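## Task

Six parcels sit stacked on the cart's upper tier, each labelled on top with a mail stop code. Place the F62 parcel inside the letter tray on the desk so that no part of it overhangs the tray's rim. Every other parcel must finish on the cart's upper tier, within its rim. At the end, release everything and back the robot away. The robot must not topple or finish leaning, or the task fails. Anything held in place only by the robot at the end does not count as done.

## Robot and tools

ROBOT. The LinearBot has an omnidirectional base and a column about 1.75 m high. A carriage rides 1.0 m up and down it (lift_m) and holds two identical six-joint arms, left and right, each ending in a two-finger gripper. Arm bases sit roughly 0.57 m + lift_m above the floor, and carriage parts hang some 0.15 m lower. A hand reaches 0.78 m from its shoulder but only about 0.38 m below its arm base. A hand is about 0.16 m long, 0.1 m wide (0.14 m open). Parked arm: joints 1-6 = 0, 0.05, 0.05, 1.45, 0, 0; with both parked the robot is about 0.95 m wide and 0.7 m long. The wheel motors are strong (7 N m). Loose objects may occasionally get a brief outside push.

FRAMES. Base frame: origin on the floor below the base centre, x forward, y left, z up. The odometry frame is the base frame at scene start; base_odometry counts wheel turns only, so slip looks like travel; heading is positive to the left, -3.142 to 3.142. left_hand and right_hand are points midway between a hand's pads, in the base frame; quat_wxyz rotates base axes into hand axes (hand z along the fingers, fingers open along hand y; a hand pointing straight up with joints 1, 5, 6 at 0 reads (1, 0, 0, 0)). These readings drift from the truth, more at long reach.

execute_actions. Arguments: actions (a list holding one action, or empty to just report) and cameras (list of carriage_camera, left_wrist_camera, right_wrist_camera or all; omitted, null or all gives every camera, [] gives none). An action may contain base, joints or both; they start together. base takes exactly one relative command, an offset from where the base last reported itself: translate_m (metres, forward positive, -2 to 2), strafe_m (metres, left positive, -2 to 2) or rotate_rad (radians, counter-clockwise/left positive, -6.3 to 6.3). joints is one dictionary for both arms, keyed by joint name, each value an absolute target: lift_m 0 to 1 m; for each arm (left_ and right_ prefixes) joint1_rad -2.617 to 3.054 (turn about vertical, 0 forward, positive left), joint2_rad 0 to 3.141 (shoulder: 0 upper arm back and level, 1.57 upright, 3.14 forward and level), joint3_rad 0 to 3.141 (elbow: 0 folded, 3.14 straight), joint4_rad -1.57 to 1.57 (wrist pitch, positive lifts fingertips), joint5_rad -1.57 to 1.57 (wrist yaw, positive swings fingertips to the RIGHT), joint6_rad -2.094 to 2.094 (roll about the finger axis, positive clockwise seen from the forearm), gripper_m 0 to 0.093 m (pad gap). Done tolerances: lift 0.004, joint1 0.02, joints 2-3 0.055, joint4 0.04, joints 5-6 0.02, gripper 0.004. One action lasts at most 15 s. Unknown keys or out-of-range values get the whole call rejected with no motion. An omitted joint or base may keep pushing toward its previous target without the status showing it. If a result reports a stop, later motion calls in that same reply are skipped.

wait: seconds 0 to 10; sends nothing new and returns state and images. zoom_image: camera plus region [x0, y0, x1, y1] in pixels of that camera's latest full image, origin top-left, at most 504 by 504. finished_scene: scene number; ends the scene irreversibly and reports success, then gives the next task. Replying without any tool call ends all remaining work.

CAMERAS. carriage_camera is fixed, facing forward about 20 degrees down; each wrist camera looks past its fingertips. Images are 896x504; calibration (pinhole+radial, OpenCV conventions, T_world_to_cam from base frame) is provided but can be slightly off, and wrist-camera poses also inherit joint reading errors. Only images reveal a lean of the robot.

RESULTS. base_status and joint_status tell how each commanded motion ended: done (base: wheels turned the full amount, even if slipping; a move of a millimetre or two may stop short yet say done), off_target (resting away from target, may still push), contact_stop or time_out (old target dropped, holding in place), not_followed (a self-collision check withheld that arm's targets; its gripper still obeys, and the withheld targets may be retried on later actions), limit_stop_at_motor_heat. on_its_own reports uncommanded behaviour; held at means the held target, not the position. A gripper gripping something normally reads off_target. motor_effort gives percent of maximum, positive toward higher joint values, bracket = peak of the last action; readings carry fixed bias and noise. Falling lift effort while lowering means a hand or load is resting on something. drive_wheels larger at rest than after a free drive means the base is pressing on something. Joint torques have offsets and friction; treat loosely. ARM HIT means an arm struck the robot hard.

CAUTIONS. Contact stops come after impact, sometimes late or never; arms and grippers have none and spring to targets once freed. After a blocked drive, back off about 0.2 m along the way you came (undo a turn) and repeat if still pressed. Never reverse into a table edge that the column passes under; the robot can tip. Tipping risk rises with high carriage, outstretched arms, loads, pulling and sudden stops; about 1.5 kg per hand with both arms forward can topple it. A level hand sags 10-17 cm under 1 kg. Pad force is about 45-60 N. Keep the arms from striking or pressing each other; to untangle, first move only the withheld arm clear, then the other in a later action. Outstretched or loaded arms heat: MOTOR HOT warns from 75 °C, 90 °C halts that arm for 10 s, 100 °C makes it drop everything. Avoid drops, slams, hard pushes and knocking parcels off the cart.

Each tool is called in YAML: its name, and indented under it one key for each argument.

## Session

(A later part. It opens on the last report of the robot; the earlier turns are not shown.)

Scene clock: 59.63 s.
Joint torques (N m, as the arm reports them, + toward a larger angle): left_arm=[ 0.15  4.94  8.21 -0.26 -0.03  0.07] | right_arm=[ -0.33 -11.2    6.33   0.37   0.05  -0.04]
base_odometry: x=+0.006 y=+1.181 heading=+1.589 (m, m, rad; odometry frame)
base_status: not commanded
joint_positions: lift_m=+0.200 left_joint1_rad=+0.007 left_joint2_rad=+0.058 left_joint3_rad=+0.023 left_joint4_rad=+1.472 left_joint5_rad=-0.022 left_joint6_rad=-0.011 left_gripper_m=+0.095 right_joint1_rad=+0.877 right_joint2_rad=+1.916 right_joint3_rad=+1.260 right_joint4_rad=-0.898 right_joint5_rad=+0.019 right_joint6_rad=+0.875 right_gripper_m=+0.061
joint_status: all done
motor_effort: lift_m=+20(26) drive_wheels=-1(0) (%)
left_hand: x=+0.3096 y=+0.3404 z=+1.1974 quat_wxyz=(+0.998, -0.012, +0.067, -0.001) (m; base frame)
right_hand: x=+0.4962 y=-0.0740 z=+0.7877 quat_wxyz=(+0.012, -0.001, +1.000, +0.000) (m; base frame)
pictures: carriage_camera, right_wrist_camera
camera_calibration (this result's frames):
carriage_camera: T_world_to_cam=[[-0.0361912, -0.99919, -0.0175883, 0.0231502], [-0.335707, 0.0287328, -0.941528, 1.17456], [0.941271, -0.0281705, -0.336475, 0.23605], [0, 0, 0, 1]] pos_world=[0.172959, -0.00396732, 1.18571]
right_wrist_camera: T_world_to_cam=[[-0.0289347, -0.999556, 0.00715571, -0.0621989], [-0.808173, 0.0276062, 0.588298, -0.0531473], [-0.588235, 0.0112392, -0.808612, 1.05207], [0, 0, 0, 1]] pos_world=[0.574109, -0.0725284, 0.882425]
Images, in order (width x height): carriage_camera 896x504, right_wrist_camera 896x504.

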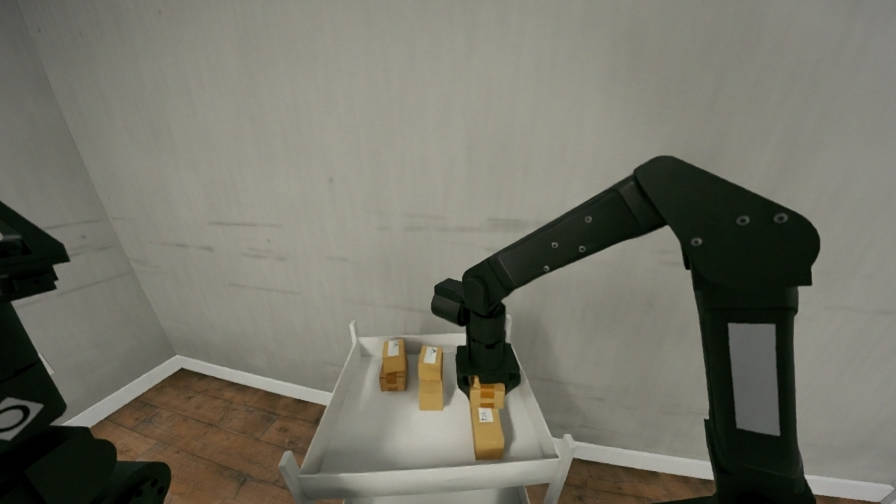

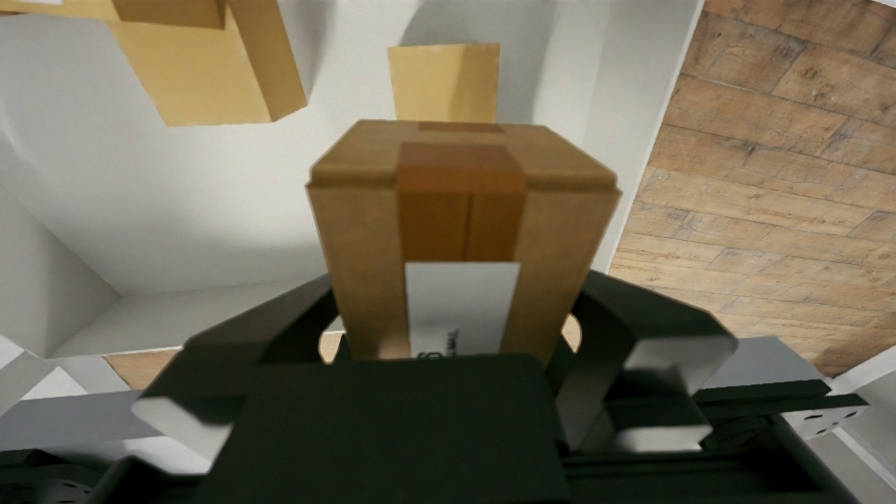

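Move left to read the label.

execute_actions:
  actions:
    - {"base":{"strafe_m":0.17}}
  cameras: ["carriage_camera"]

zoom_image:
  camera: "carriage_camera"
  region: [400,320,640,480]

Scene clock: 62.97 s.
Joint torques (N m, as the arm reports them, + toward a larger angle): left_arm=[ 0.18  4.91  8.16 -0.26 -0.02  0.05] | right_arm=[ -0.33 -11.16   6.31   0.36   0.05  -0.04]
base_odometry: x=-0.164 y=+1.177 heading=+1.589 (m, m, rad; odometry frame)
base_status: done
joint_positions: lift_m=+0.200 left_joint1_rad=+0.007 left_joint2_rad=+0.058 left_joint3_rad=+0.023 left_joint4_rad=+1.472 left_joint5_rad=-0.022 left_joint6_rad=-0.011 left_gripper_m=+0.095 right_joint1_rad=+0.877 right_joint2_rad=+1.916 right_joint3_rad=+1.260 right_joint4_rad=-0.898 right_joint5_rad=+0.019 right_joint6_rad=+0.875 right_gripper_m=+0.061
joint_status: not commanded
motor_effort: lift_m=+20(19) drive_wheels=-3(12) (%)
left_hand: x=+0.3096 y=+0.3404 z=+1.1974 quat_wxyz=(+0.998, -0.012, +0.067, -0.001) (m; base frame)
right_hand: x=+0.4962 y=-0.0740 z=+0.7877 quat_wxyz=(+0.012, -0.001, +1.000, +0.000) (m; base frame)
pictures: carriage_camera
camera_calibration (this result's frames):
carriage_camera: T_world_to_cam=[[-0.0361912, -0.99919, -0.0175883, 0.0231501], [-0.335707, 0.0287328, -0.941528, 1.17456], [0.941271, -0.0281705, -0.336475, 0.236049], [0, 0, 0, 1]] pos_world=[0.172959, -0.00396732, 1.18571]
Images, in order (width x height): carriage_camera 896x504.

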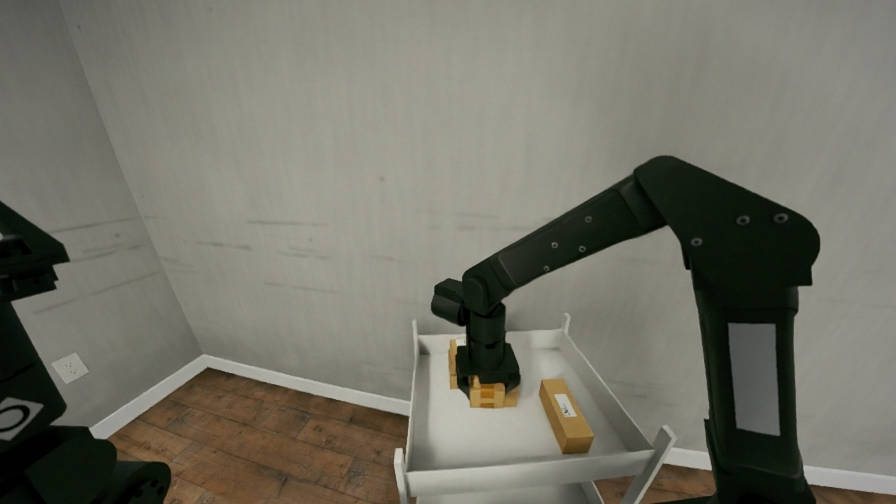

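Region (400, 320, 640, 480) of carriage_camera's 896x504 image, scaled by 2.100, with more detail than that image has.

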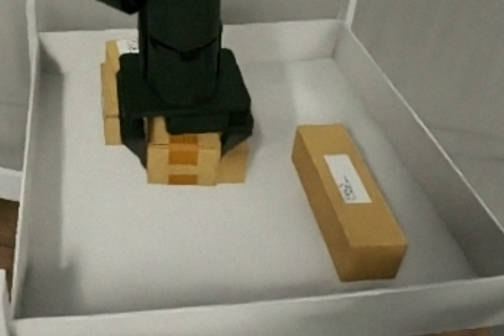

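execute_actions:
  actions:
    - {"base":{"translate_m":-0.04}}
  cameras: []

execute_actions:
  actions:
    - {"joints":{"lift_m":0.1}}
  cameras: ["right_wrist_camera","carriage_camera"]

Scene clock: 66.37 s.
Joint torques (N m, as the arm reports them, + toward a larger angle): left_arm=[ 0.18  4.94  8.21 -0.26 -0.03  0.05] | right_arm=[ -0.31 -11.17   6.36   0.36   0.05  -0.03]
base_odometry: x=-0.163 y=+1.138 heading=+1.589 (m, m, rad; odometry frame)
base_status: done
joint_positions: lift_m=+0.200 left_joint1_rad=+0.007 left_joint2_rad=+0.058 left_joint3_rad=+0.023 left_joint4_rad=+1.473 left_joint5_rad=-0.022 left_joint6_rad=-0.011 left_gripper_m=+0.095 right_joint1_rad=+0.877 right_joint2_rad=+1.916 right_joint3_rad=+1.260 right_joint4_rad=-0.898 right_joint5_rad=+0.019 right_joint6_rad=+0.875 right_gripper_m=+0.061
joint_status: not commanded
motor_effort: lift_m=+19(20) drive_wheels=+0(6) (%)
left_hand: x=+0.3094 y=+0.3403 z=+1.1974 quat_wxyz=(+0.998, -0.012, +0.066, -0.001) (m; base frame)
right_hand: x=+0.4963 y=-0.0738 z=+0.7877 quat_wxyz=(+0.013, -0.001, +1.000, +0.000) (m; base frame)
pictures: none
No camera images: the call's "cameras" was empty. Leave "cameras" out to get every camera's image.

Scene clock: 67.30 s.
Joint torques (N m, as the arm reports them, + toward a larger angle): left_arm=[ 0.13  4.94  8.21 -0.27 -0.03  0.06] | right_arm=[ -0.31 -11.13   6.25   0.35   0.05  -0.04]
base_odometry: x=-0.163 y=+1.138 heading=+1.589 (m, m, rad; odometry frame)
base_status: not commanded
joint_positions: lift_m=+0.100 left_joint1_rad=+0.007 left_joint2_rad=+0.058 left_joint3_rad=+0.023 left_joint4_rad=+1.473 left_joint5_rad=-0.022 left_joint6_rad=-0.011 left_gripper_m=+0.095 right_joint1_rad=+0.877 right_joint2_rad=+1.916 right_joint3_rad=+1.260 right_joint4_rad=-0.898 right_joint5_rad=+0.017 right_joint6_rad=+0.875 right_gripper_m=+0.061
joint_status: all done
motor_effort: lift_m=+21(21) drive_wheels=+1(1) (%)
left_hand: x=+0.3094 y=+0.3403 z=+1.0972 quat_wxyz=(+0.998, -0.012, +0.066, -0.001) (m; base frame)
right_hand: x=+0.4960 y=-0.0737 z=+0.6875 quat_wxyz=(+0.012, -0.001, +1.000, +0.001) (m; base frame)
pictures: carriage_camera, right_wrist_camera
camera_calibration (this result's frames):
carriage_camera: T_world_to_cam=[[-0.0361912, -0.99919, -0.0175883, 0.0213888], [-0.335707, 0.0287328, -0.941528, 1.08027], [0.941271, -0.0281705, -0.336475, 0.202353], [0, 0, 0, 1]] pos_world=[0.172959, -0.00396732, 1.08557]
right_wrist_camera: T_world_to_cam=[[-0.0289037, -0.999565, 0.00591392, -0.0604088], [-0.807627, 0.0268389, 0.589083, 0.00478257], [-0.588985, 0.0122505, -0.808051, 0.971058], [0, 0, 0, 1]] pos_world=[0.574056, -0.0724068, 0.782204]
Images, in order (width x height): carriage_camera 896x504, right_wrist_camera 896x504.

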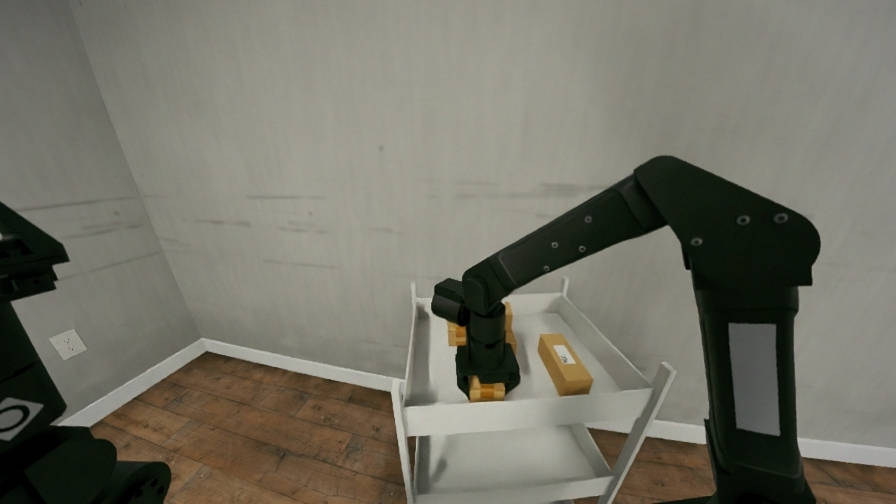

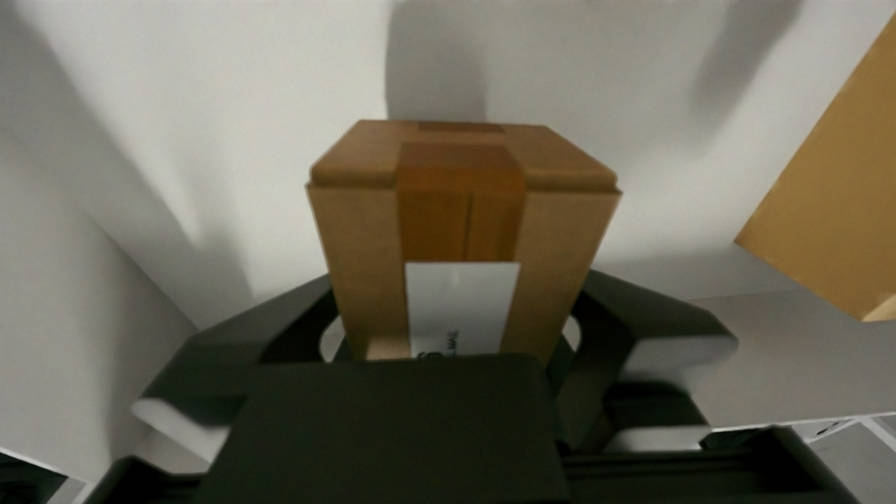

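execute_actions:
  actions:
    - {"joints":{"lift_m":0.09}}
  cameras: []

execute_actions:
  actions:
    - {"joints":{"right_gripper_m":0.093}}
  cameras: []

execute_actions:
  actions:
    - {"joints":{"lift_m":0.22}}
  cameras: []

execute_actions:
  actions:
    - {"base":{"strafe_m":-0.17}}
  cameras: ["right_wrist_camera","carriage_camera"]

Scene clock: 69.97 s.
Joint torques (N m, as the arm reports them, + toward a larger angle): left_arm=[ 0.18  4.86  8.17 -0.27 -0.01  0.05] | right_arm=[ -0.27 -10.19   6.33   0.37   0.1   -0.05]
base_odometry: x=-0.163 y=+1.138 heading=+1.589 (m, m, rad; odometry frame)
base_status: not commanded
joint_positions: lift_m=+0.090 left_joint1_rad=+0.007 left_joint2_rad=+0.058 left_joint3_rad=+0.023 left_joint4_rad=+1.473 left_joint5_rad=-0.022 left_joint6_rad=-0.011 left_gripper_m=+0.095 right_joint1_rad=+0.876 right_joint2_rad=+1.905 right_joint3_rad=+1.260 right_joint4_rad=-0.897 right_joint5_rad=+0.014 right_joint6_rad=+0.876 right_gripper_m=+0.061
joint_status: all done
motor_effort: lift_m=+21(20) drive_wheels=+1(2) (%)
left_hand: x=+0.3094 y=+0.3403 z=+1.0873 quat_wxyz=(+0.998, -0.012, +0.066, -0.001) (m; base frame)
right_hand: x=+0.4966 y=-0.0725 z=+0.6812 quat_wxyz=(+0.015, +0.000, +1.000, +0.006) (m; base frame)
pictures: none
No camera images: the call's "cameras" was empty. Leave "cameras" out to get every camera's image.

Scene clock: 70.57 s.
Joint torques (N m, as the arm reports them, + toward a larger angle): left_arm=[ 0.21  4.98  8.23 -0.28 -0.02  0.06] | right_arm=[ -0.32 -10.17   6.37   0.37   0.11  -0.05]
base_odometry: x=-0.163 y=+1.138 heading=+1.589 (m, m, rad; odometry frame)
base_status: not commanded
joint_positions: lift_m=+0.090 left_joint1_rad=+0.007 left_joint2_rad=+0.058 left_joint3_rad=+0.023 left_joint4_rad=+1.473 left_joint5_rad=-0.022 left_joint6_rad=-0.011 left_gripper_m=+0.095 right_joint1_rad=+0.876 right_joint2_rad=+1.905 right_joint3_rad=+1.260 right_joint4_rad=-0.897 right_joint5_rad=+0.014 right_joint6_rad=+0.876 right_gripper_m=+0.093
joint_status: all done
motor_effort: lift_m=+20(20) drive_wheels=+1(4) (%)
left_hand: x=+0.3094 y=+0.3403 z=+1.0873 quat_wxyz=(+0.998, -0.012, +0.066, -0.001) (m; base frame)
right_hand: x=+0.4966 y=-0.0725 z=+0.6812 quat_wxyz=(+0.015, +0.000, +1.000, +0.006) (m; base frame)
pictures: none
No camera images: the call's "cameras" was empty. Leave "cameras" out to get every camera's image.

Scene clock: 71.63 s.
Joint torques (N m, as the arm reports them, + toward a larger angle): left_arm=[ 0.2   4.94  8.11 -0.27 -0.03  0.06] | right_arm=[ -0.27 -10.58   6.35   0.37   0.05  -0.05]
base_odometry: x=-0.163 y=+1.138 heading=+1.589 (m, m, rad; odometry frame)
base_status: not commanded
joint_positions: lift_m=+0.220 left_joint1_rad=+0.007 left_joint2_rad=+0.058 left_joint3_rad=+0.023 left_joint4_rad=+1.473 left_joint5_rad=-0.022 left_joint6_rad=-0.011 left_gripper_m=+0.095 right_joint1_rad=+0.876 right_joint2_rad=+1.911 right_joint3_rad=+1.260 right_joint4_rad=-0.897 right_joint5_rad=+0.018 right_joint6_rad=+0.876 right_gripper_m=+0.093
joint_status: all done
motor_effort: lift_m=+20(26) drive_wheels=+5(3) (%)
left_hand: x=+0.3095 y=+0.3403 z=+1.2174 quat_wxyz=(+0.998, -0.012, +0.066, -0.001) (m; base frame)
right_hand: x=+0.4968 y=-0.0733 z=+0.8094 quat_wxyz=(+0.014, +0.000, +1.000, +0.003) (m; base frame)
pictures: none
No camera images: the call's "cameras" was empty. Leave "cameras" out to get every camera's image.

Scene clock: 73.57 s.
Joint torques (N m, as the arm reports them, + toward a larger angle): left_arm=[ 0.22  4.91  8.16 -0.26 -0.02  0.06] | right_arm=[ -0.28 -10.73   6.32   0.36   0.06  -0.05]
base_odometry: x=+0.007 y=+1.140 heading=+1.589 (m, m, rad; odometry frame)
base_status: done
joint_positions: lift_m=+0.220 left_joint1_rad=+0.007 left_joint2_rad=+0.058 left_joint3_rad=+0.023 left_joint4_rad=+1.473 left_joint5_rad=-0.022 left_joint6_rad=-0.011 left_gripper_m=+0.095 right_joint1_rad=+0.876 right_joint2_rad=+1.911 right_joint3_rad=+1.260 right_joint4_rad=-0.897 right_joint5_rad=+0.018 right_joint6_rad=+0.876 right_gripper_m=+0.093
joint_status: not commanded
motor_effort: lift_m=+20(19) drive_wheels=-2(13) (%)
left_hand: x=+0.3095 y=+0.3403 z=+1.2174 quat_wxyz=(+0.998, -0.012, +0.066, -0.001) (m; base frame)
right_hand: x=+0.4968 y=-0.0733 z=+0.8094 quat_wxyz=(+0.014, +0.000, +1.000, +0.003) (m; base frame)
pictures: carriage_camera, right_wrist_camera
camera_calibration (this result's frames):
carriage_camera: T_world_to_cam=[[-0.0361912, -0.99919, -0.0175883, 0.0235017], [-0.335707, 0.0287328, -0.941528, 1.19338], [0.941271, -0.0281705, -0.336475, 0.242776], [0, 0, 0, 1]] pos_world=[0.172959, -0.00396732, 1.2057]
right_wrist_camera: T_world_to_cam=[[-0.0300882, -0.999546, 0.00179611, -0.0567743], [-0.810404, 0.0254465, 0.585318, -0.062058], [-0.585098, 0.0161556, -0.810801, 1.07054], [0, 0, 0, 1]] pos_world=[0.574372, -0.0724646, 0.904423]
Images, in order (width x height): carriage_camera 896x504, right_wrist_camera 896x504.

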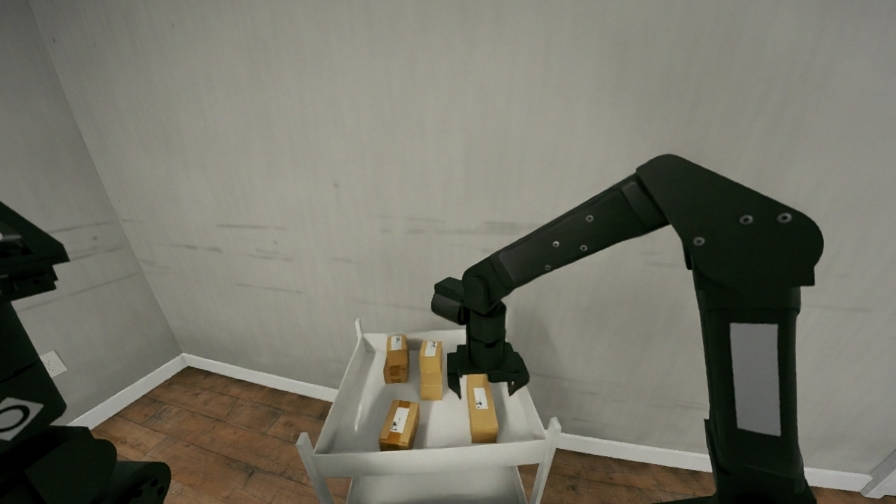

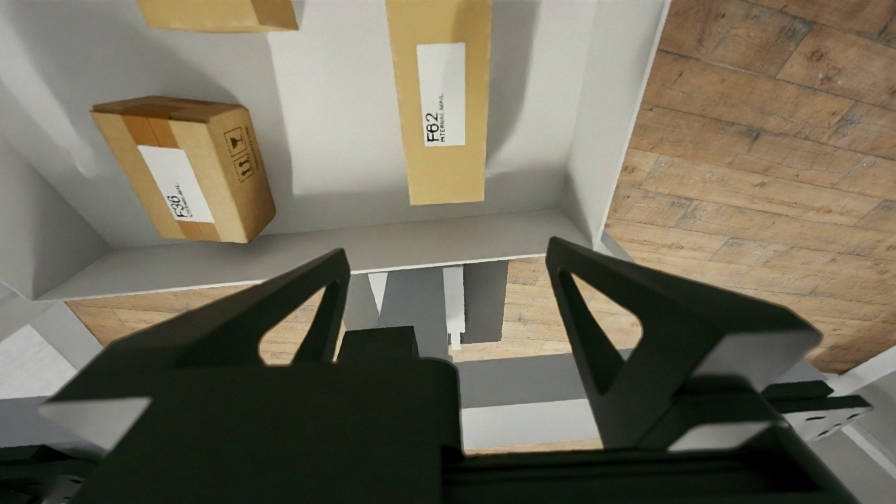

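execute_actions:
  actions:
    - {"base":{"translate_m":0.04}}
  cameras: []

execute_actions:
  actions:
    - {"joints":{"lift_m":0.095}}
  cameras: ["right_wrist_camera","carriage_camera"]

Scene clock: 77.20 s.
Joint torques (N m, as the arm reports them, + toward a larger angle): left_arm=[ 0.19  4.89  8.17 -0.28 -0.01  0.07] | right_arm=[ -0.32 -10.67   6.33   0.36   0.06  -0.05]
base_odometry: x=+0.006 y=+1.180 heading=+1.588 (m, m, rad; odometry frame)
base_status: done
joint_positions: lift_m=+0.220 left_joint1_rad=+0.007 left_joint2_rad=+0.058 left_joint3_rad=+0.023 left_joint4_rad=+1.473 left_joint5_rad=-0.022 left_joint6_rad=-0.011 left_gripper_m=+0.095 right_joint1_rad=+0.876 right_joint2_rad=+1.911 right_joint3_rad=+1.260 right_joint4_rad=-0.898 right_joint5_rad=+0.018 right_joint6_rad=+0.876 right_gripper_m=+0.093
joint_status: not commanded
motor_effort: lift_m=+20(20) drive_wheels=-5(9) (%)
left_hand: x=+0.3095 y=+0.3403 z=+1.2174 quat_wxyz=(+0.998, -0.012, +0.066, -0.001) (m; base frame)
right_hand: x=+0.4967 y=-0.0734 z=+0.8093 quat_wxyz=(+0.014, +0.000, +1.000, +0.003) (m; base frame)
pictures: none
No camera images: the call's "cameras" was empty. Leave "cameras" out to get every camera's image.

Scene clock: 78.23 s.
Joint torques (N m, as the arm reports them, + toward a larger angle): left_arm=[ 0.17  4.92  8.2  -0.26 -0.02  0.06] | right_arm=[ -0.32 -10.7    6.3    0.36   0.05  -0.04]
base_odometry: x=+0.006 y=+1.180 heading=+1.588 (m, m, rad; odometry frame)
base_status: not commanded
joint_positions: lift_m=+0.095 left_joint1_rad=+0.007 left_joint2_rad=+0.058 left_joint3_rad=+0.023 left_joint4_rad=+1.473 left_joint5_rad=-0.022 left_joint6_rad=-0.011 left_gripper_m=+0.095 right_joint1_rad=+0.876 right_joint2_rad=+1.912 right_joint3_rad=+1.260 right_joint4_rad=-0.898 right_joint5_rad=+0.018 right_joint6_rad=+0.876 right_gripper_m=+0.093
joint_status: all done
motor_effort: lift_m=+21(22) drive_wheels=-4(3) (%)
left_hand: x=+0.3095 y=+0.3403 z=+1.0922 quat_wxyz=(+0.998, -0.012, +0.066, -0.001) (m; base frame)
right_hand: x=+0.4966 y=-0.0736 z=+0.6838 quat_wxyz=(+0.014, +0.000, +1.000, +0.002) (m; base frame)
pictures: carriage_camera, right_wrist_camera
camera_calibration (this result's frames):
carriage_camera: T_world_to_cam=[[-0.0361912, -0.99919, -0.0175883, 0.0213009], [-0.335707, 0.0287328, -0.941528, 1.07557], [0.941271, -0.0281705, -0.336475, 0.200673], [0, 0, 0, 1]] pos_world=[0.172959, -0.00396732, 1.08057]
right_wrist_camera: T_world_to_cam=[[-0.0300851, -0.999542, 0.00329776, -0.0578129], [-0.809689, 0.026305, 0.586269, 0.0103112], [-0.586088, 0.0149678, -0.810109, 0.968604], [0, 0, 0, 1]] pos_world=[0.574296, -0.0725555, 0.778821]
Images, in order (width x height): carriage_camera 896x504, right_wrist_camera 896x504.

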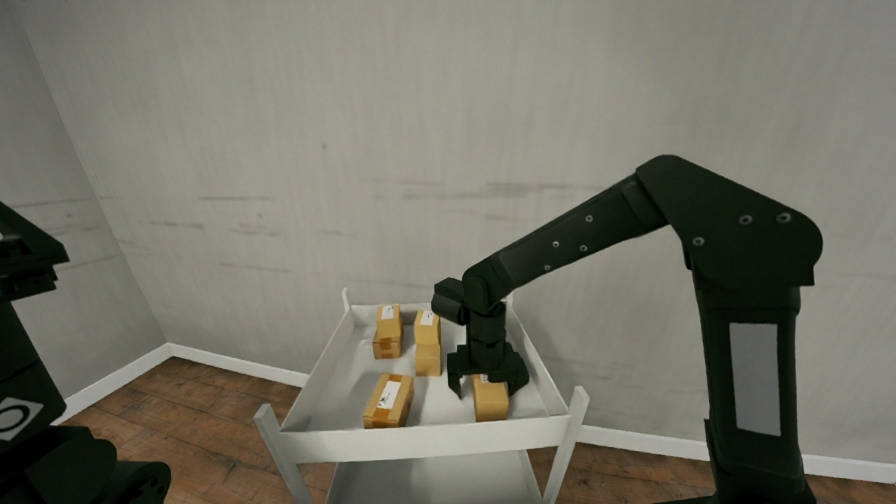

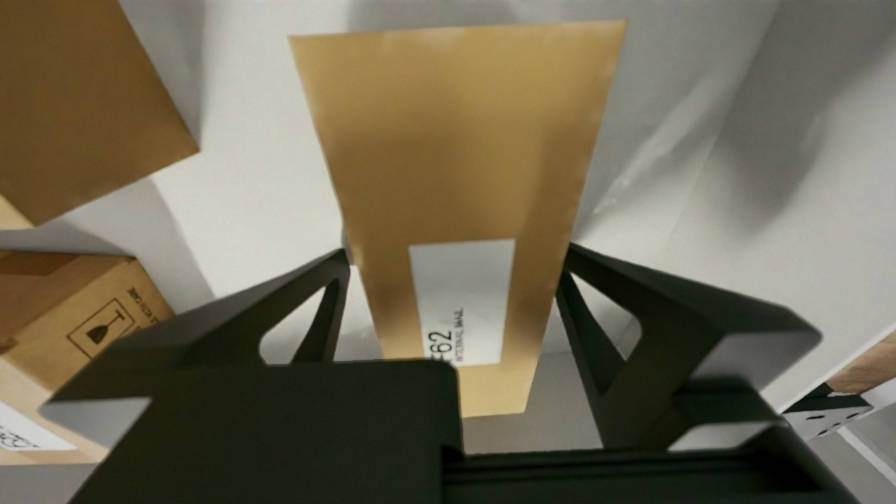

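execute_actions:
  actions:
    - {"joints":{"right_gripper_m":0.03}}
  cameras: []

execute_actions:
  actions:
    - {"joints":{"lift_m":0.3}}
  cameras: ["carriage_camera"]

execute_actions:
  actions:
    - {"base":{"translate_m":-0.9},"joints":{"lift_m":0.55}}
  cameras: []

execute_actions:
  actions:
    - {"base":{"rotate_rad":-1.59}}
  cameras: []

execute_actions:
  actions:
    - {"base":{"translate_m":1.0}}
  cameras: ["carriage_camera"]

Scene clock: 82.93 s.
Joint torques (N m, as the arm reports them, + toward a larger angle): left_arm=[ 0.16  4.87  8.16 -0.26 -0.02  0.06] | right_arm=[ -0.32 -10.82   6.31   0.36   0.05  -0.04]
base_odometry: x=+0.006 y=+1.180 heading=+1.588 (m, m, rad; odometry frame)
base_status: not commanded
joint_positions: lift_m=+0.095 left_joint1_rad=+0.007 left_joint2_rad=+0.058 left_joint3_rad=+0.023 left_joint4_rad=+1.473 left_joint5_rad=-0.022 left_joint6_rad=-0.011 left_gripper_m=+0.095 right_joint1_rad=+0.876 right_joint2_rad=+1.912 right_joint3_rad=+1.260 right_joint4_rad=-0.898 right_joint5_rad=+0.018 right_joint6_rad=+0.876 right_gripper_m=+0.052
joint_status: right_gripper_m off_target (ended at +0.052, target +0.030)
motor_effort: lift_m=+21(22) drive_wheels=+3(7) (%)
left_hand: x=+0.3095 y=+0.3403 z=+1.0922 quat_wxyz=(+0.998, -0.012, +0.066, -0.001) (m; base frame)
right_hand: x=+0.4965 y=-0.0736 z=+0.6838 quat_wxyz=(+0.014, +0.000, +1.000, +0.002) (m; base frame)
pictures: none
No camera images: the call's "cameras" was empty. Leave "cameras" out to get every camera's image.

Scene clock: 84.30 s.
Joint torques (N m, as the arm reports them, + toward a larger angle): left_arm=[ 0.12  4.97  8.17 -0.27 -0.01  0.05] | right_arm=[ -0.32 -10.94   6.35   0.35   0.06  -0.05]
base_odometry: x=+0.006 y=+1.180 heading=+1.588 (m, m, rad; odometry frame)
base_status: not commanded
joint_positions: lift_m=+0.300 left_joint1_rad=+0.007 left_joint2_rad=+0.058 left_joint3_rad=+0.023 left_joint4_rad=+1.473 left_joint5_rad=-0.022 left_joint6_rad=-0.011 left_gripper_m=+0.095 right_joint1_rad=+0.876 right_joint2_rad=+1.914 right_joint3_rad=+1.260 right_joint4_rad=-0.898 right_joint5_rad=+0.019 right_joint6_rad=+0.876 right_gripper_m=+0.052
joint_status: all done
motor_effort: lift_m=+20(24) drive_wheels=+5(7) (%)
left_hand: x=+0.3095 y=+0.3403 z=+1.2973 quat_wxyz=(+0.998, -0.012, +0.066, -0.001) (m; base frame)
right_hand: x=+0.4965 y=-0.0737 z=+0.8885 quat_wxyz=(+0.013, +0.000, +1.000, +0.001) (m; base frame)
pictures: carriage_camera
camera_calibration (this result's frames):
carriage_camera: T_world_to_cam=[[-0.0361912, -0.99919, -0.0175883, 0.0249086], [-0.335707, 0.0287328, -0.941528, 1.26869], [0.941271, -0.0281705, -0.336475, 0.26969], [0, 0, 0, 1]] pos_world=[0.172959, -0.00396732, 1.28569]
Images, in order (width x height): carriage_camera 896x504.

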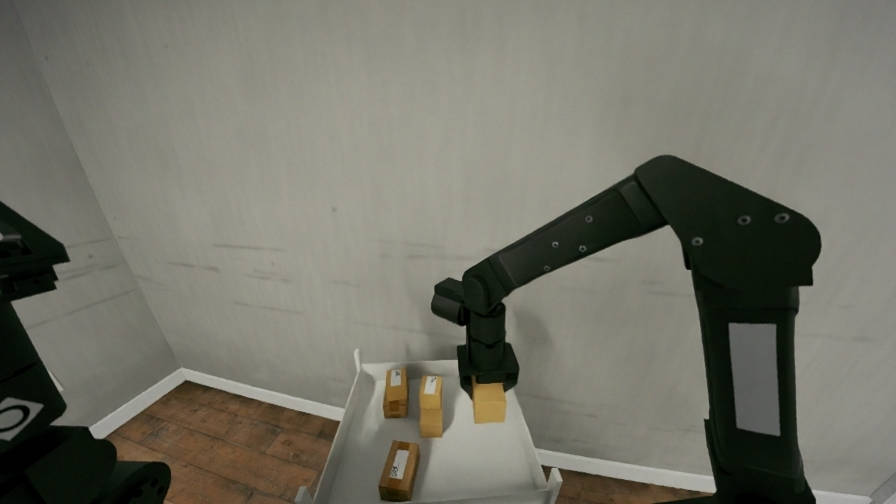

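Scene clock: 88.37 s.
Joint torques (N m, as the arm reports them, + toward a larger angle): left_arm=[ 0.17  4.9   8.13 -0.27 -0.02  0.07] | right_arm=[ -0.29 -11.07   6.27   0.36   0.04  -0.04]
base_odometry: x=+0.022 y=+0.280 heading=+1.588 (m, m, rad; odometry frame)
base_status: done
joint_positions: lift_m=+0.550 left_joint1_rad=+0.007 left_joint2_rad=+0.058 left_joint3_rad=+0.023 left_joint4_rad=+1.473 left_joint5_rad=-0.022 left_joint6_rad=-0.011 left_gripper_m=+0.095 right_joint1_rad=+0.876 right_joint2_rad=+1.914 right_joint3_rad=+1.260 right_joint4_rad=-0.896 right_joint5_rad=+0.020 right_joint6_rad=+0.876 right_gripper_m=+0.052
joint_status: all done
motor_effort: lift_m=+19(23) drive_wheels=+0(14) (%)
left_hand: x=+0.3094 y=+0.3403 z=+1.5474 quat_wxyz=(+0.998, -0.012, +0.066, -0.001) (m; base frame)
right_hand: x=+0.4968 y=-0.0736 z=+1.1382 quat_wxyz=(+0.014, +0.000, +1.000, +0.001) (m; base frame)
pictures: none
No camera images: the call's "cameras" was empty. Leave "cameras" out to get every camera's image.

Scene clock: 91.50 s.
Joint torques (N m, as the arm reports them, + toward a larger angle): left_arm=[ 0.17  4.91  8.16 -0.23 -0.03  0.05] | right_arm=[ -0.3  -11.     6.3    0.35   0.03  -0.04]
base_odometry: x=+0.022 y=+0.281 heading=-0.001 (m, m, rad; odometry frame)
base_status: done
joint_positions: lift_m=+0.550 left_joint1_rad=+0.007 left_joint2_rad=+0.058 left_joint3_rad=+0.023 left_joint4_rad=+1.471 left_joint5_rad=-0.022 left_joint6_rad=-0.011 left_gripper_m=+0.095 right_joint1_rad=+0.876 right_joint2_rad=+1.914 right_joint3_rad=+1.260 right_joint4_rad=-0.896 right_joint5_rad=+0.020 right_joint6_rad=+0.876 right_gripper_m=+0.052
joint_status: not commanded
motor_effort: lift_m=+20(20) drive_wheels=+7(15) (%)
left_hand: x=+0.3099 y=+0.3404 z=+1.5473 quat_wxyz=(+0.998, -0.012, +0.067, -0.001) (m; base frame)
right_hand: x=+0.4968 y=-0.0736 z=+1.1382 quat_wxyz=(+0.014, +0.000, +1.000, +0.001) (m; base frame)
pictures: none
No camera images: the call's "cameras" was empty. Leave "cameras" out to get every camera's image.

Scene clock: 95.80 s.
Joint torques (N m, as the arm reports them, + toward a larger angle): left_arm=[ 0.14  4.93  8.25 -0.24 -0.02  0.05] | right_arm=[ -0.35 -11.06   6.29   0.35   0.05  -0.05]
base_odometry: x=+1.022 y=+0.278 heading=-0.002 (m, m, rad; odometry frame)
base_status: done
joint_positions: lift_m=+0.550 left_joint1_rad=+0.007 left_joint2_rad=+0.058 left_joint3_rad=+0.023 left_joint4_rad=+1.470 left_joint5_rad=-0.022 left_joint6_rad=-0.011 left_gripper_m=+0.095 right_joint1_rad=+0.876 right_joint2_rad=+1.914 right_joint3_rad=+1.260 right_joint4_rad=-0.897 right_joint5_rad=+0.019 right_joint6_rad=+0.876 right_gripper_m=+0.052
joint_status: not commanded
motor_effort: lift_m=+20(20) drive_wheels=-6(27) (%)
left_hand: x=+0.3101 y=+0.3404 z=+1.5473 quat_wxyz=(+0.998, -0.012, +0.067, -0.001) (m; base frame)
right_hand: x=+0.4967 y=-0.0736 z=+1.1382 quat_wxyz=(+0.014, +0.000, +1.000, +0.001) (m; base frame)
pictures: carriage_camera
camera_calibration (this result's frames):
carriage_camera: T_world_to_cam=[[-0.0361912, -0.99919, -0.0175883, 0.0293058], [-0.335707, 0.0287328, -0.941528, 1.50408], [0.941271, -0.0281705, -0.336475, 0.35381], [0, 0, 0, 1]] pos_world=[0.172959, -0.00396732, 1.5357]
Images, in order (width x height): carriage_camera 896x504.

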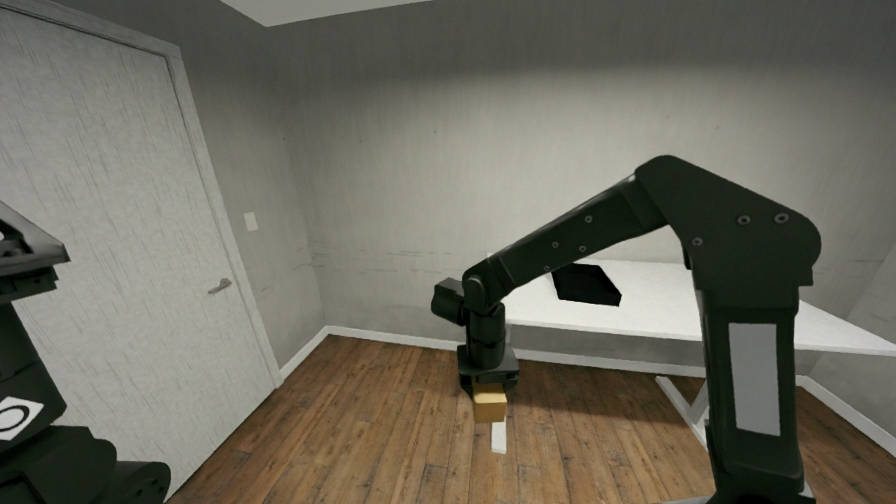

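execute_actions:
  actions:
    - {"base":{"rotate_rad":-0.24}}
  cameras: []

execute_actions:
  actions:
    - {"base":{"strafe_m":-0.35}}
  cameras: []

execute_actions:
  actions:
    - {"base":{"translate_m":0.6}}
  cameras: ["carriage_camera","right_wrist_camera"]

Scene clock: 100.37 s.
Joint torques (N m, as the arm reports them, + toward a larger angle): left_arm=[ 0.18  4.95  8.22 -0.26 -0.02  0.05] | right_arm=[ -0.36 -11.03   6.27   0.35   0.05  -0.05]
base_odometry: x=+1.023 y=+0.278 heading=-0.242 (m, m, rad; odometry frame)
base_status: done
joint_positions: lift_m=+0.550 left_joint1_rad=+0.007 left_joint2_rad=+0.058 left_joint3_rad=+0.023 left_joint4_rad=+1.472 left_joint5_rad=-0.022 left_joint6_rad=-0.011 left_gripper_m=+0.095 right_joint1_rad=+0.876 right_joint2_rad=+1.914 right_joint3_rad=+1.260 right_joint4_rad=-0.897 right_joint5_rad=+0.019 right_joint6_rad=+0.876 right_gripper_m=+0.052
joint_status: not commanded
motor_effort: lift_m=+20(20) drive_wheels=+13(17) (%)
left_hand: x=+0.3096 y=+0.3404 z=+1.5473 quat_wxyz=(+0.998, -0.012, +0.067, -0.001) (m; base frame)
right_hand: x=+0.4967 y=-0.0736 z=+1.1382 quat_wxyz=(+0.014, +0.000, +1.000, +0.001) (m; base frame)
pictures: none
No camera images: the call's "cameras" was empty. Leave "cameras" out to get every camera's image.

Scene clock: 103.03 s.
Joint torques (N m, as the arm reports them, + toward a larger angle): left_arm=[ 0.17  4.93  8.13 -0.25 -0.02  0.04] | right_arm=[ -0.32 -11.02   6.29   0.34   0.05  -0.05]
base_odometry: x=+0.938 y=-0.062 heading=-0.243 (m, m, rad; odometry frame)
base_status: done
joint_positions: lift_m=+0.550 left_joint1_rad=+0.007 left_joint2_rad=+0.058 left_joint3_rad=+0.023 left_joint4_rad=+1.473 left_joint5_rad=-0.022 left_joint6_rad=-0.011 left_gripper_m=+0.095 right_joint1_rad=+0.876 right_joint2_rad=+1.914 right_joint3_rad=+1.260 right_joint4_rad=-0.898 right_joint5_rad=+0.019 right_joint6_rad=+0.876 right_gripper_m=+0.052
joint_status: not commanded
motor_effort: lift_m=+20(20) drive_wheels=-6(19) (%)
left_hand: x=+0.3095 y=+0.3403 z=+1.5474 quat_wxyz=(+0.998, -0.012, +0.066, -0.001) (m; base frame)
right_hand: x=+0.4966 y=-0.0737 z=+1.1382 quat_wxyz=(+0.013, +0.000, +1.000, +0.001) (m; base frame)
pictures: none
No camera images: the call's "cameras" was empty. Leave "cameras" out to get every camera's image.

Scene clock: 106.40 s.
Joint torques (N m, as the arm reports them, + toward a larger angle): left_arm=[ 0.15  4.82  8.13 -0.24 -0.01  0.06] | right_arm=[ -0.32 -10.99   6.34   0.38   0.04  -0.05]
base_odometry: x=+1.521 y=-0.207 heading=-0.244 (m, m, rad; odometry frame)
base_status: done
joint_positions: lift_m=+0.550 left_joint1_rad=+0.007 left_joint2_rad=+0.058 left_joint3_rad=+0.023 left_joint4_rad=+1.471 left_joint5_rad=-0.022 left_joint6_rad=-0.011 left_gripper_m=+0.095 right_joint1_rad=+0.876 right_joint2_rad=+1.914 right_joint3_rad=+1.260 right_joint4_rad=-0.900 right_joint5_rad=+0.019 right_joint6_rad=+0.876 right_gripper_m=+0.052
joint_status: not commanded
motor_effort: lift_m=+19(20) drive_wheels=-5(21) (%)
left_hand: x=+0.3098 y=+0.3404 z=+1.5473 quat_wxyz=(+0.998, -0.012, +0.067, -0.001) (m; base frame)
right_hand: x=+0.4963 y=-0.0741 z=+1.1382 quat_wxyz=(+0.013, +0.000, +1.000, +0.000) (m; base frame)
pictures: carriage_camera, right_wrist_camera
camera_calibration (this result's frames):
carriage_camera: T_world_to_cam=[[-0.0361912, -0.99919, -0.0175883, 0.0293057], [-0.335707, 0.0287328, -0.941528, 1.50408], [0.941271, -0.0281705, -0.336475, 0.35381], [0, 0, 0, 1]] pos_world=[0.172959, -0.00396732, 1.5357]
right_wrist_camera: T_world_to_cam=[[-0.0300817, -0.999526, 0.00653619, -0.0635109], [-0.808427, 0.028175, 0.587921, -0.258699], [-0.587827, 0.0124016, -0.808892, 1.3358], [0, 0, 0, 1]] pos_world=[0.574166, -0.072758, 1.23302]
Images, in order (width x height): carriage_camera 896x504, right_wrist_camera 896x504.

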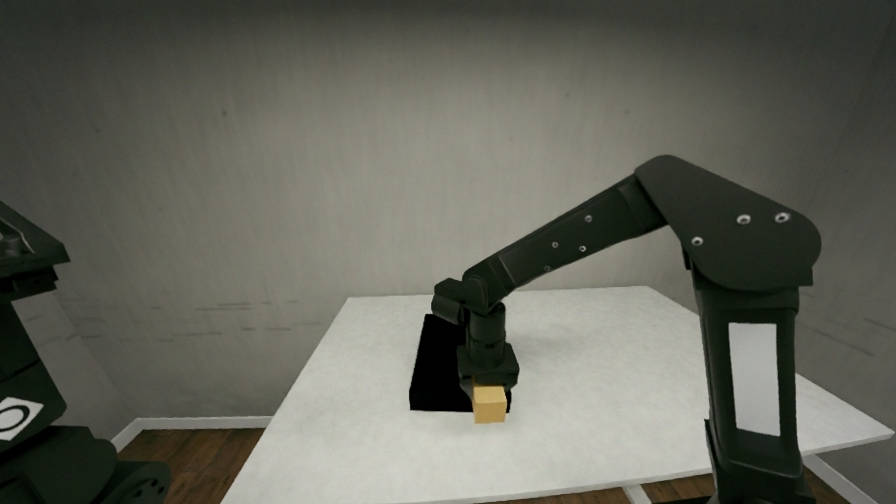

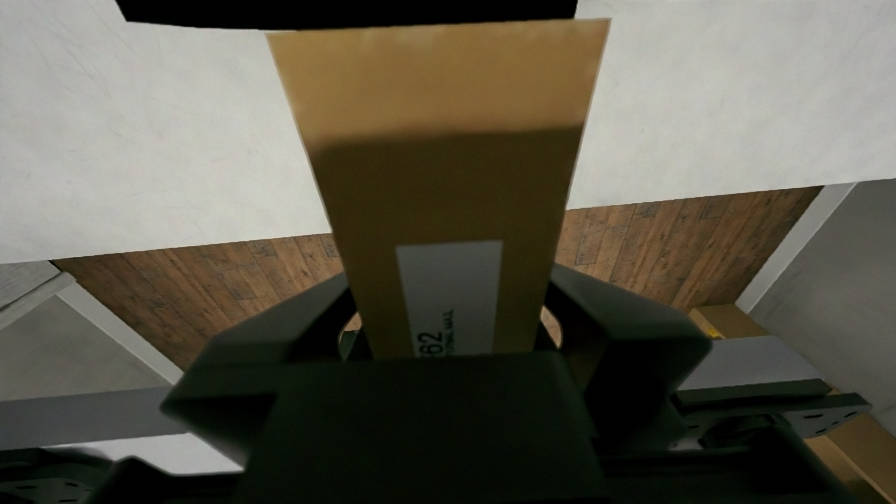

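execute_actions:
  actions:
    - {"base":{"translate_m":0.1},"joints":{"right_joint1_rad":0.648,"right_joint2_rad":2.4,"right_joint3_rad":2.07,"right_joint4_rad":-1.23,"right_joint6_rad":0.65}}

Scene clock: 112.50 s.
Joint torques (N m, as the arm reports them, + toward a larger angle): left_arm=[ 0.12  4.96  8.14 -0.26 -0.02  0.07] | right_arm=[  0.24 -16.34   8.26   0.28   0.03  -0.15]
base_odometry: x=+1.618 y=-0.231 heading=-0.244 (m, m, rad; odometry frame)
base_status: done
joint_positions: lift_m=+0.550 left_joint1_rad=+0.007 left_joint2_rad=+0.058 left_joint3_rad=+0.023 left_joint4_rad=+1.471 left_joint5_rad=-0.022 left_joint6_rad=-0.011 left_gripper_m=+0.095 right_joint1_rad=+0.641 right_joint2_rad=+2.395 right_joint3_rad=+2.057 right_joint4_rad=-1.217 right_joint5_rad=+0.019 right_joint6_rad=+0.656 right_gripper_m=+0.052
joint_status: all done
motor_effort: lift_m=+20(20) drive_wheels=+5(15) (%)
left_hand: x=+0.3100 y=+0.3404 z=+1.5473 quat_wxyz=(+0.998, -0.012, +0.067, -0.001) (m; base frame)
right_hand: x=+0.6510 y=-0.0587 z=+1.1456 quat_wxyz=(+0.012, +0.007, +1.000, -0.003) (m; base frame)
pictures: carriage_camera, left_wrist_camera, right_wrist_camera
camera_calibration (this result's frames):
carriage_camera: T_world_to_cam=[[-0.0361912, -0.99919, -0.0175883, 0.0293052], [-0.335707, 0.0287328, -0.941528, 1.50405], [0.941271, -0.0281705, -0.336475, 0.3538], [0, 0, 0, 1]] pos_world=[0.172959, -0.00396732, 1.53566]
left_wrist_camera: T_world_to_cam=[[0.0466187, -0.998562, 0.0264873, 0.290186], [0.727715, 0.0157855, -0.685698, 0.835143], [0.684293, 0.0512416, 0.727404, -1.2334], [0, 0, 0, 1]] pos_world=[0.22273, 0.339786, 1.46215]
right_wrist_camera: T_world_to_cam=[[-0.0450029, -0.998894, 0.0135875, -0.0418187], [-0.806867, 0.0443644, 0.589065, -0.13969], [-0.589016, 0.0155463, -0.807972, 1.43245], [0, 0, 0, 1]] pos_world=[0.729141, -0.0578445, 1.24023]
Images, in order (width x height): carriage_camera 896x504, left_wrist_camera 896x504, right_wrist_camera 896x504.

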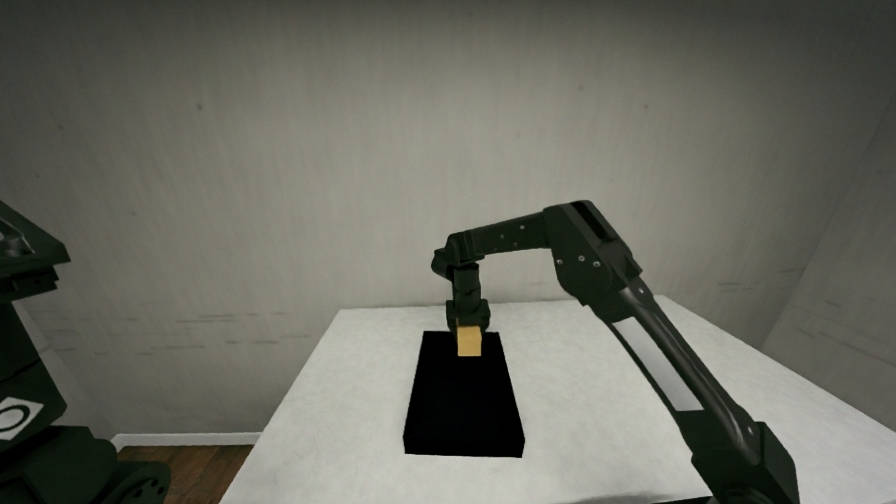

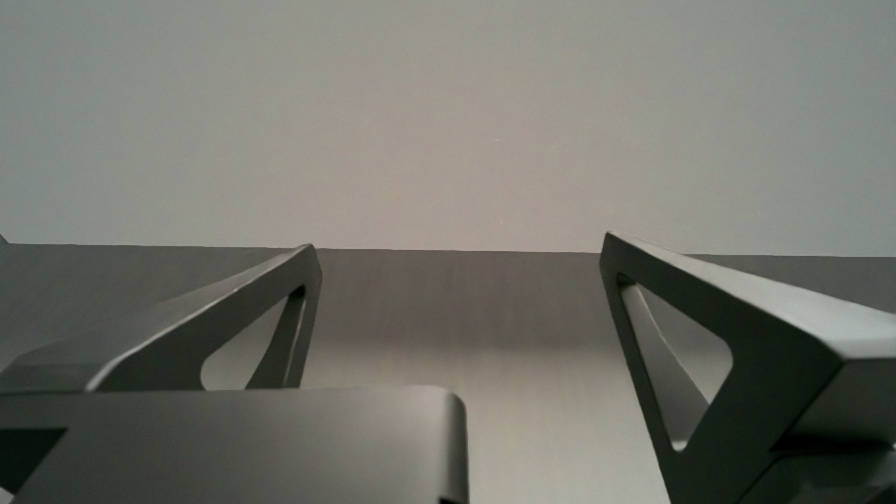

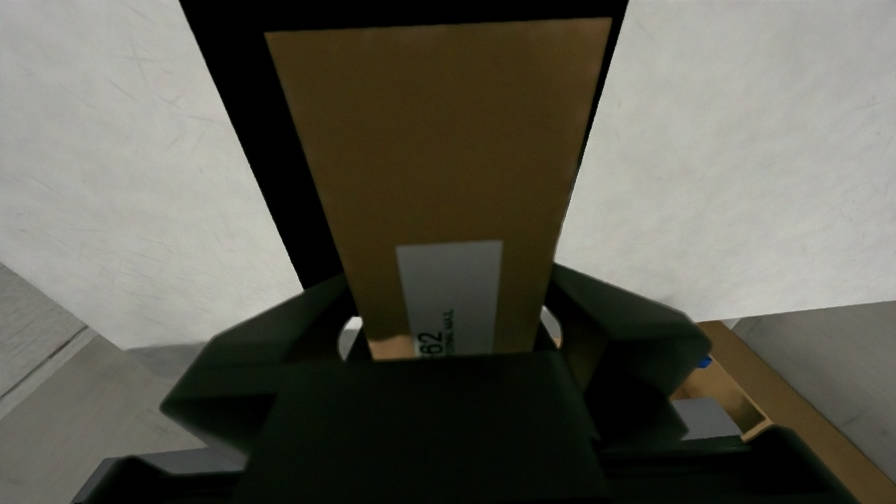

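execute_actions:
  actions:
    - {"base":{"strafe_m":0.03}}
  cameras: []

execute_actions:
  actions:
    - {"joints":{"right_joint2_rad":2.69,"right_joint3_rad":2.02,"right_joint4_rad":-0.89}}
  cameras: ["carriage_camera","right_wrist_camera"]

Scene clock: 117.30 s.
Joint torques (N m, as the arm reports them, + toward a larger angle): left_arm=[ 0.15  4.88  8.18 -0.25 -0.03  0.06] | right_arm=[ -0.14 -16.24   8.29   0.3    0.03  -0.15]
base_odometry: x=+1.625 y=-0.203 heading=-0.245 (m, m, rad; odometry frame)
base_status: done
joint_positions: lift_m=+0.550 left_joint1_rad=+0.007 left_joint2_rad=+0.058 left_joint3_rad=+0.023 left_joint4_rad=+1.471 left_joint5_rad=-0.022 left_joint6_rad=-0.011 left_gripper_m=+0.095 right_joint1_rad=+0.647 right_joint2_rad=+2.395 right_joint3_rad=+2.057 right_joint4_rad=-1.223 right_joint5_rad=+0.019 right_joint6_rad=+0.656 right_gripper_m=+0.052
joint_status: not commanded
motor_effort: lift_m=+20(20) drive_wheels=+8(18) (%)
left_hand: x=+0.3099 y=+0.3404 z=+1.5473 quat_wxyz=(+0.998, -0.012, +0.067, -0.001) (m; base frame)
right_hand: x=+0.6485 y=-0.0574 z=+1.1456 quat_wxyz=(+0.010, +0.005, +1.000, -0.005) (m; base frame)
pictures: none
No camera images: the call's "cameras" was empty. Leave "cameras" out to get every camera's image.

Scene clock: 118.37 s.
Joint torques (N m, as the arm reports them, + toward a larger angle): left_arm=[ 0.12  4.9   8.14 -0.24 -0.01  0.07] | right_arm=[ -0.2  -18.48   6.29   0.39   0.03  -0.14]
base_odometry: x=+1.625 y=-0.203 heading=-0.245 (m, m, rad; odometry frame)
base_status: not commanded
joint_positions: lift_m=+0.550 left_joint1_rad=+0.007 left_joint2_rad=+0.058 left_joint3_rad=+0.023 left_joint4_rad=+1.471 left_joint5_rad=-0.022 left_joint6_rad=-0.011 left_gripper_m=+0.095 right_joint1_rad=+0.647 right_joint2_rad=+2.695 right_joint3_rad=+2.027 right_joint4_rad=-0.898 right_joint5_rad=+0.019 right_joint6_rad=+0.656 right_gripper_m=+0.052
joint_status: all done
motor_effort: lift_m=+21(20) drive_wheels=+6(8) (%)
left_hand: x=+0.3099 y=+0.3404 z=+1.5472 quat_wxyz=(+0.998, -0.012, +0.067, -0.001) (m; base frame)
right_hand: x=+0.6657 y=-0.0445 z=+1.0003 quat_wxyz=(+0.008, +0.004, +1.000, -0.006) (m; base frame)
pictures: carriage_camera, right_wrist_camera
camera_calibration (this result's frames):
carriage_camera: T_world_to_cam=[[-0.0361912, -0.99919, -0.0175883, 0.0293047], [-0.335707, 0.0287328, -0.941528, 1.50402], [0.941271, -0.0281705, -0.336475, 0.35379], [0, 0, 0, 1]] pos_world=[0.172959, -0.00396732, 1.53563]
right_wrist_camera: T_world_to_cam=[[-0.0391479, -0.999031, 0.0201192, -0.0354678], [-0.802238, 0.0434275, 0.595423, -0.0524096], [-0.59572, 0.00716922, -0.80316, 1.32271], [0, 0, 0, 1]] pos_world=[0.744529, -0.0426402, 1.09426]
Images, in order (width x height): carriage_camera 896x504, right_wrist_camera 896x504.

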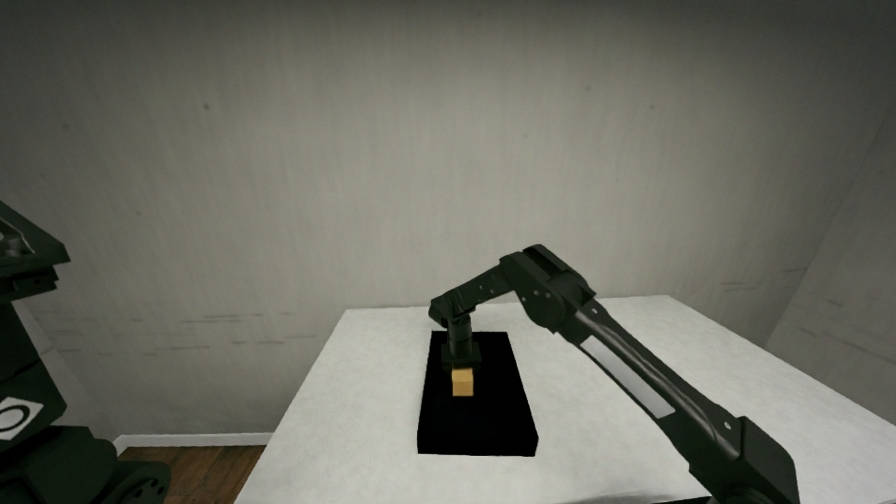

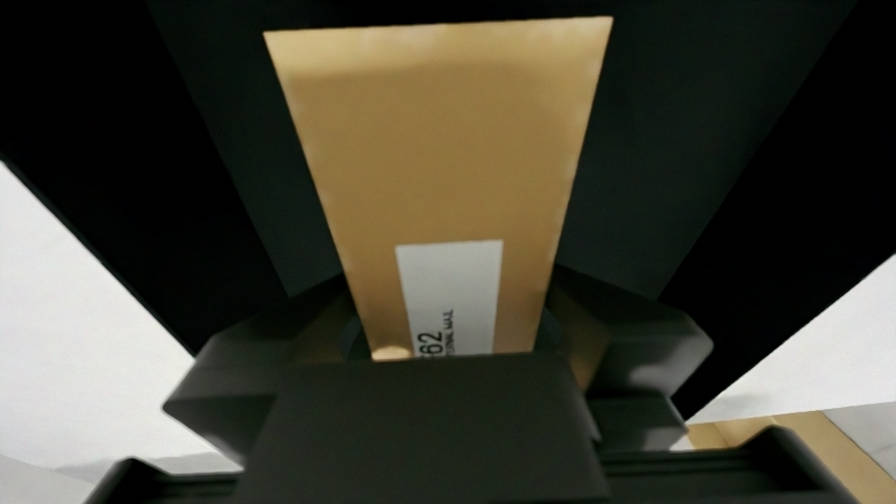

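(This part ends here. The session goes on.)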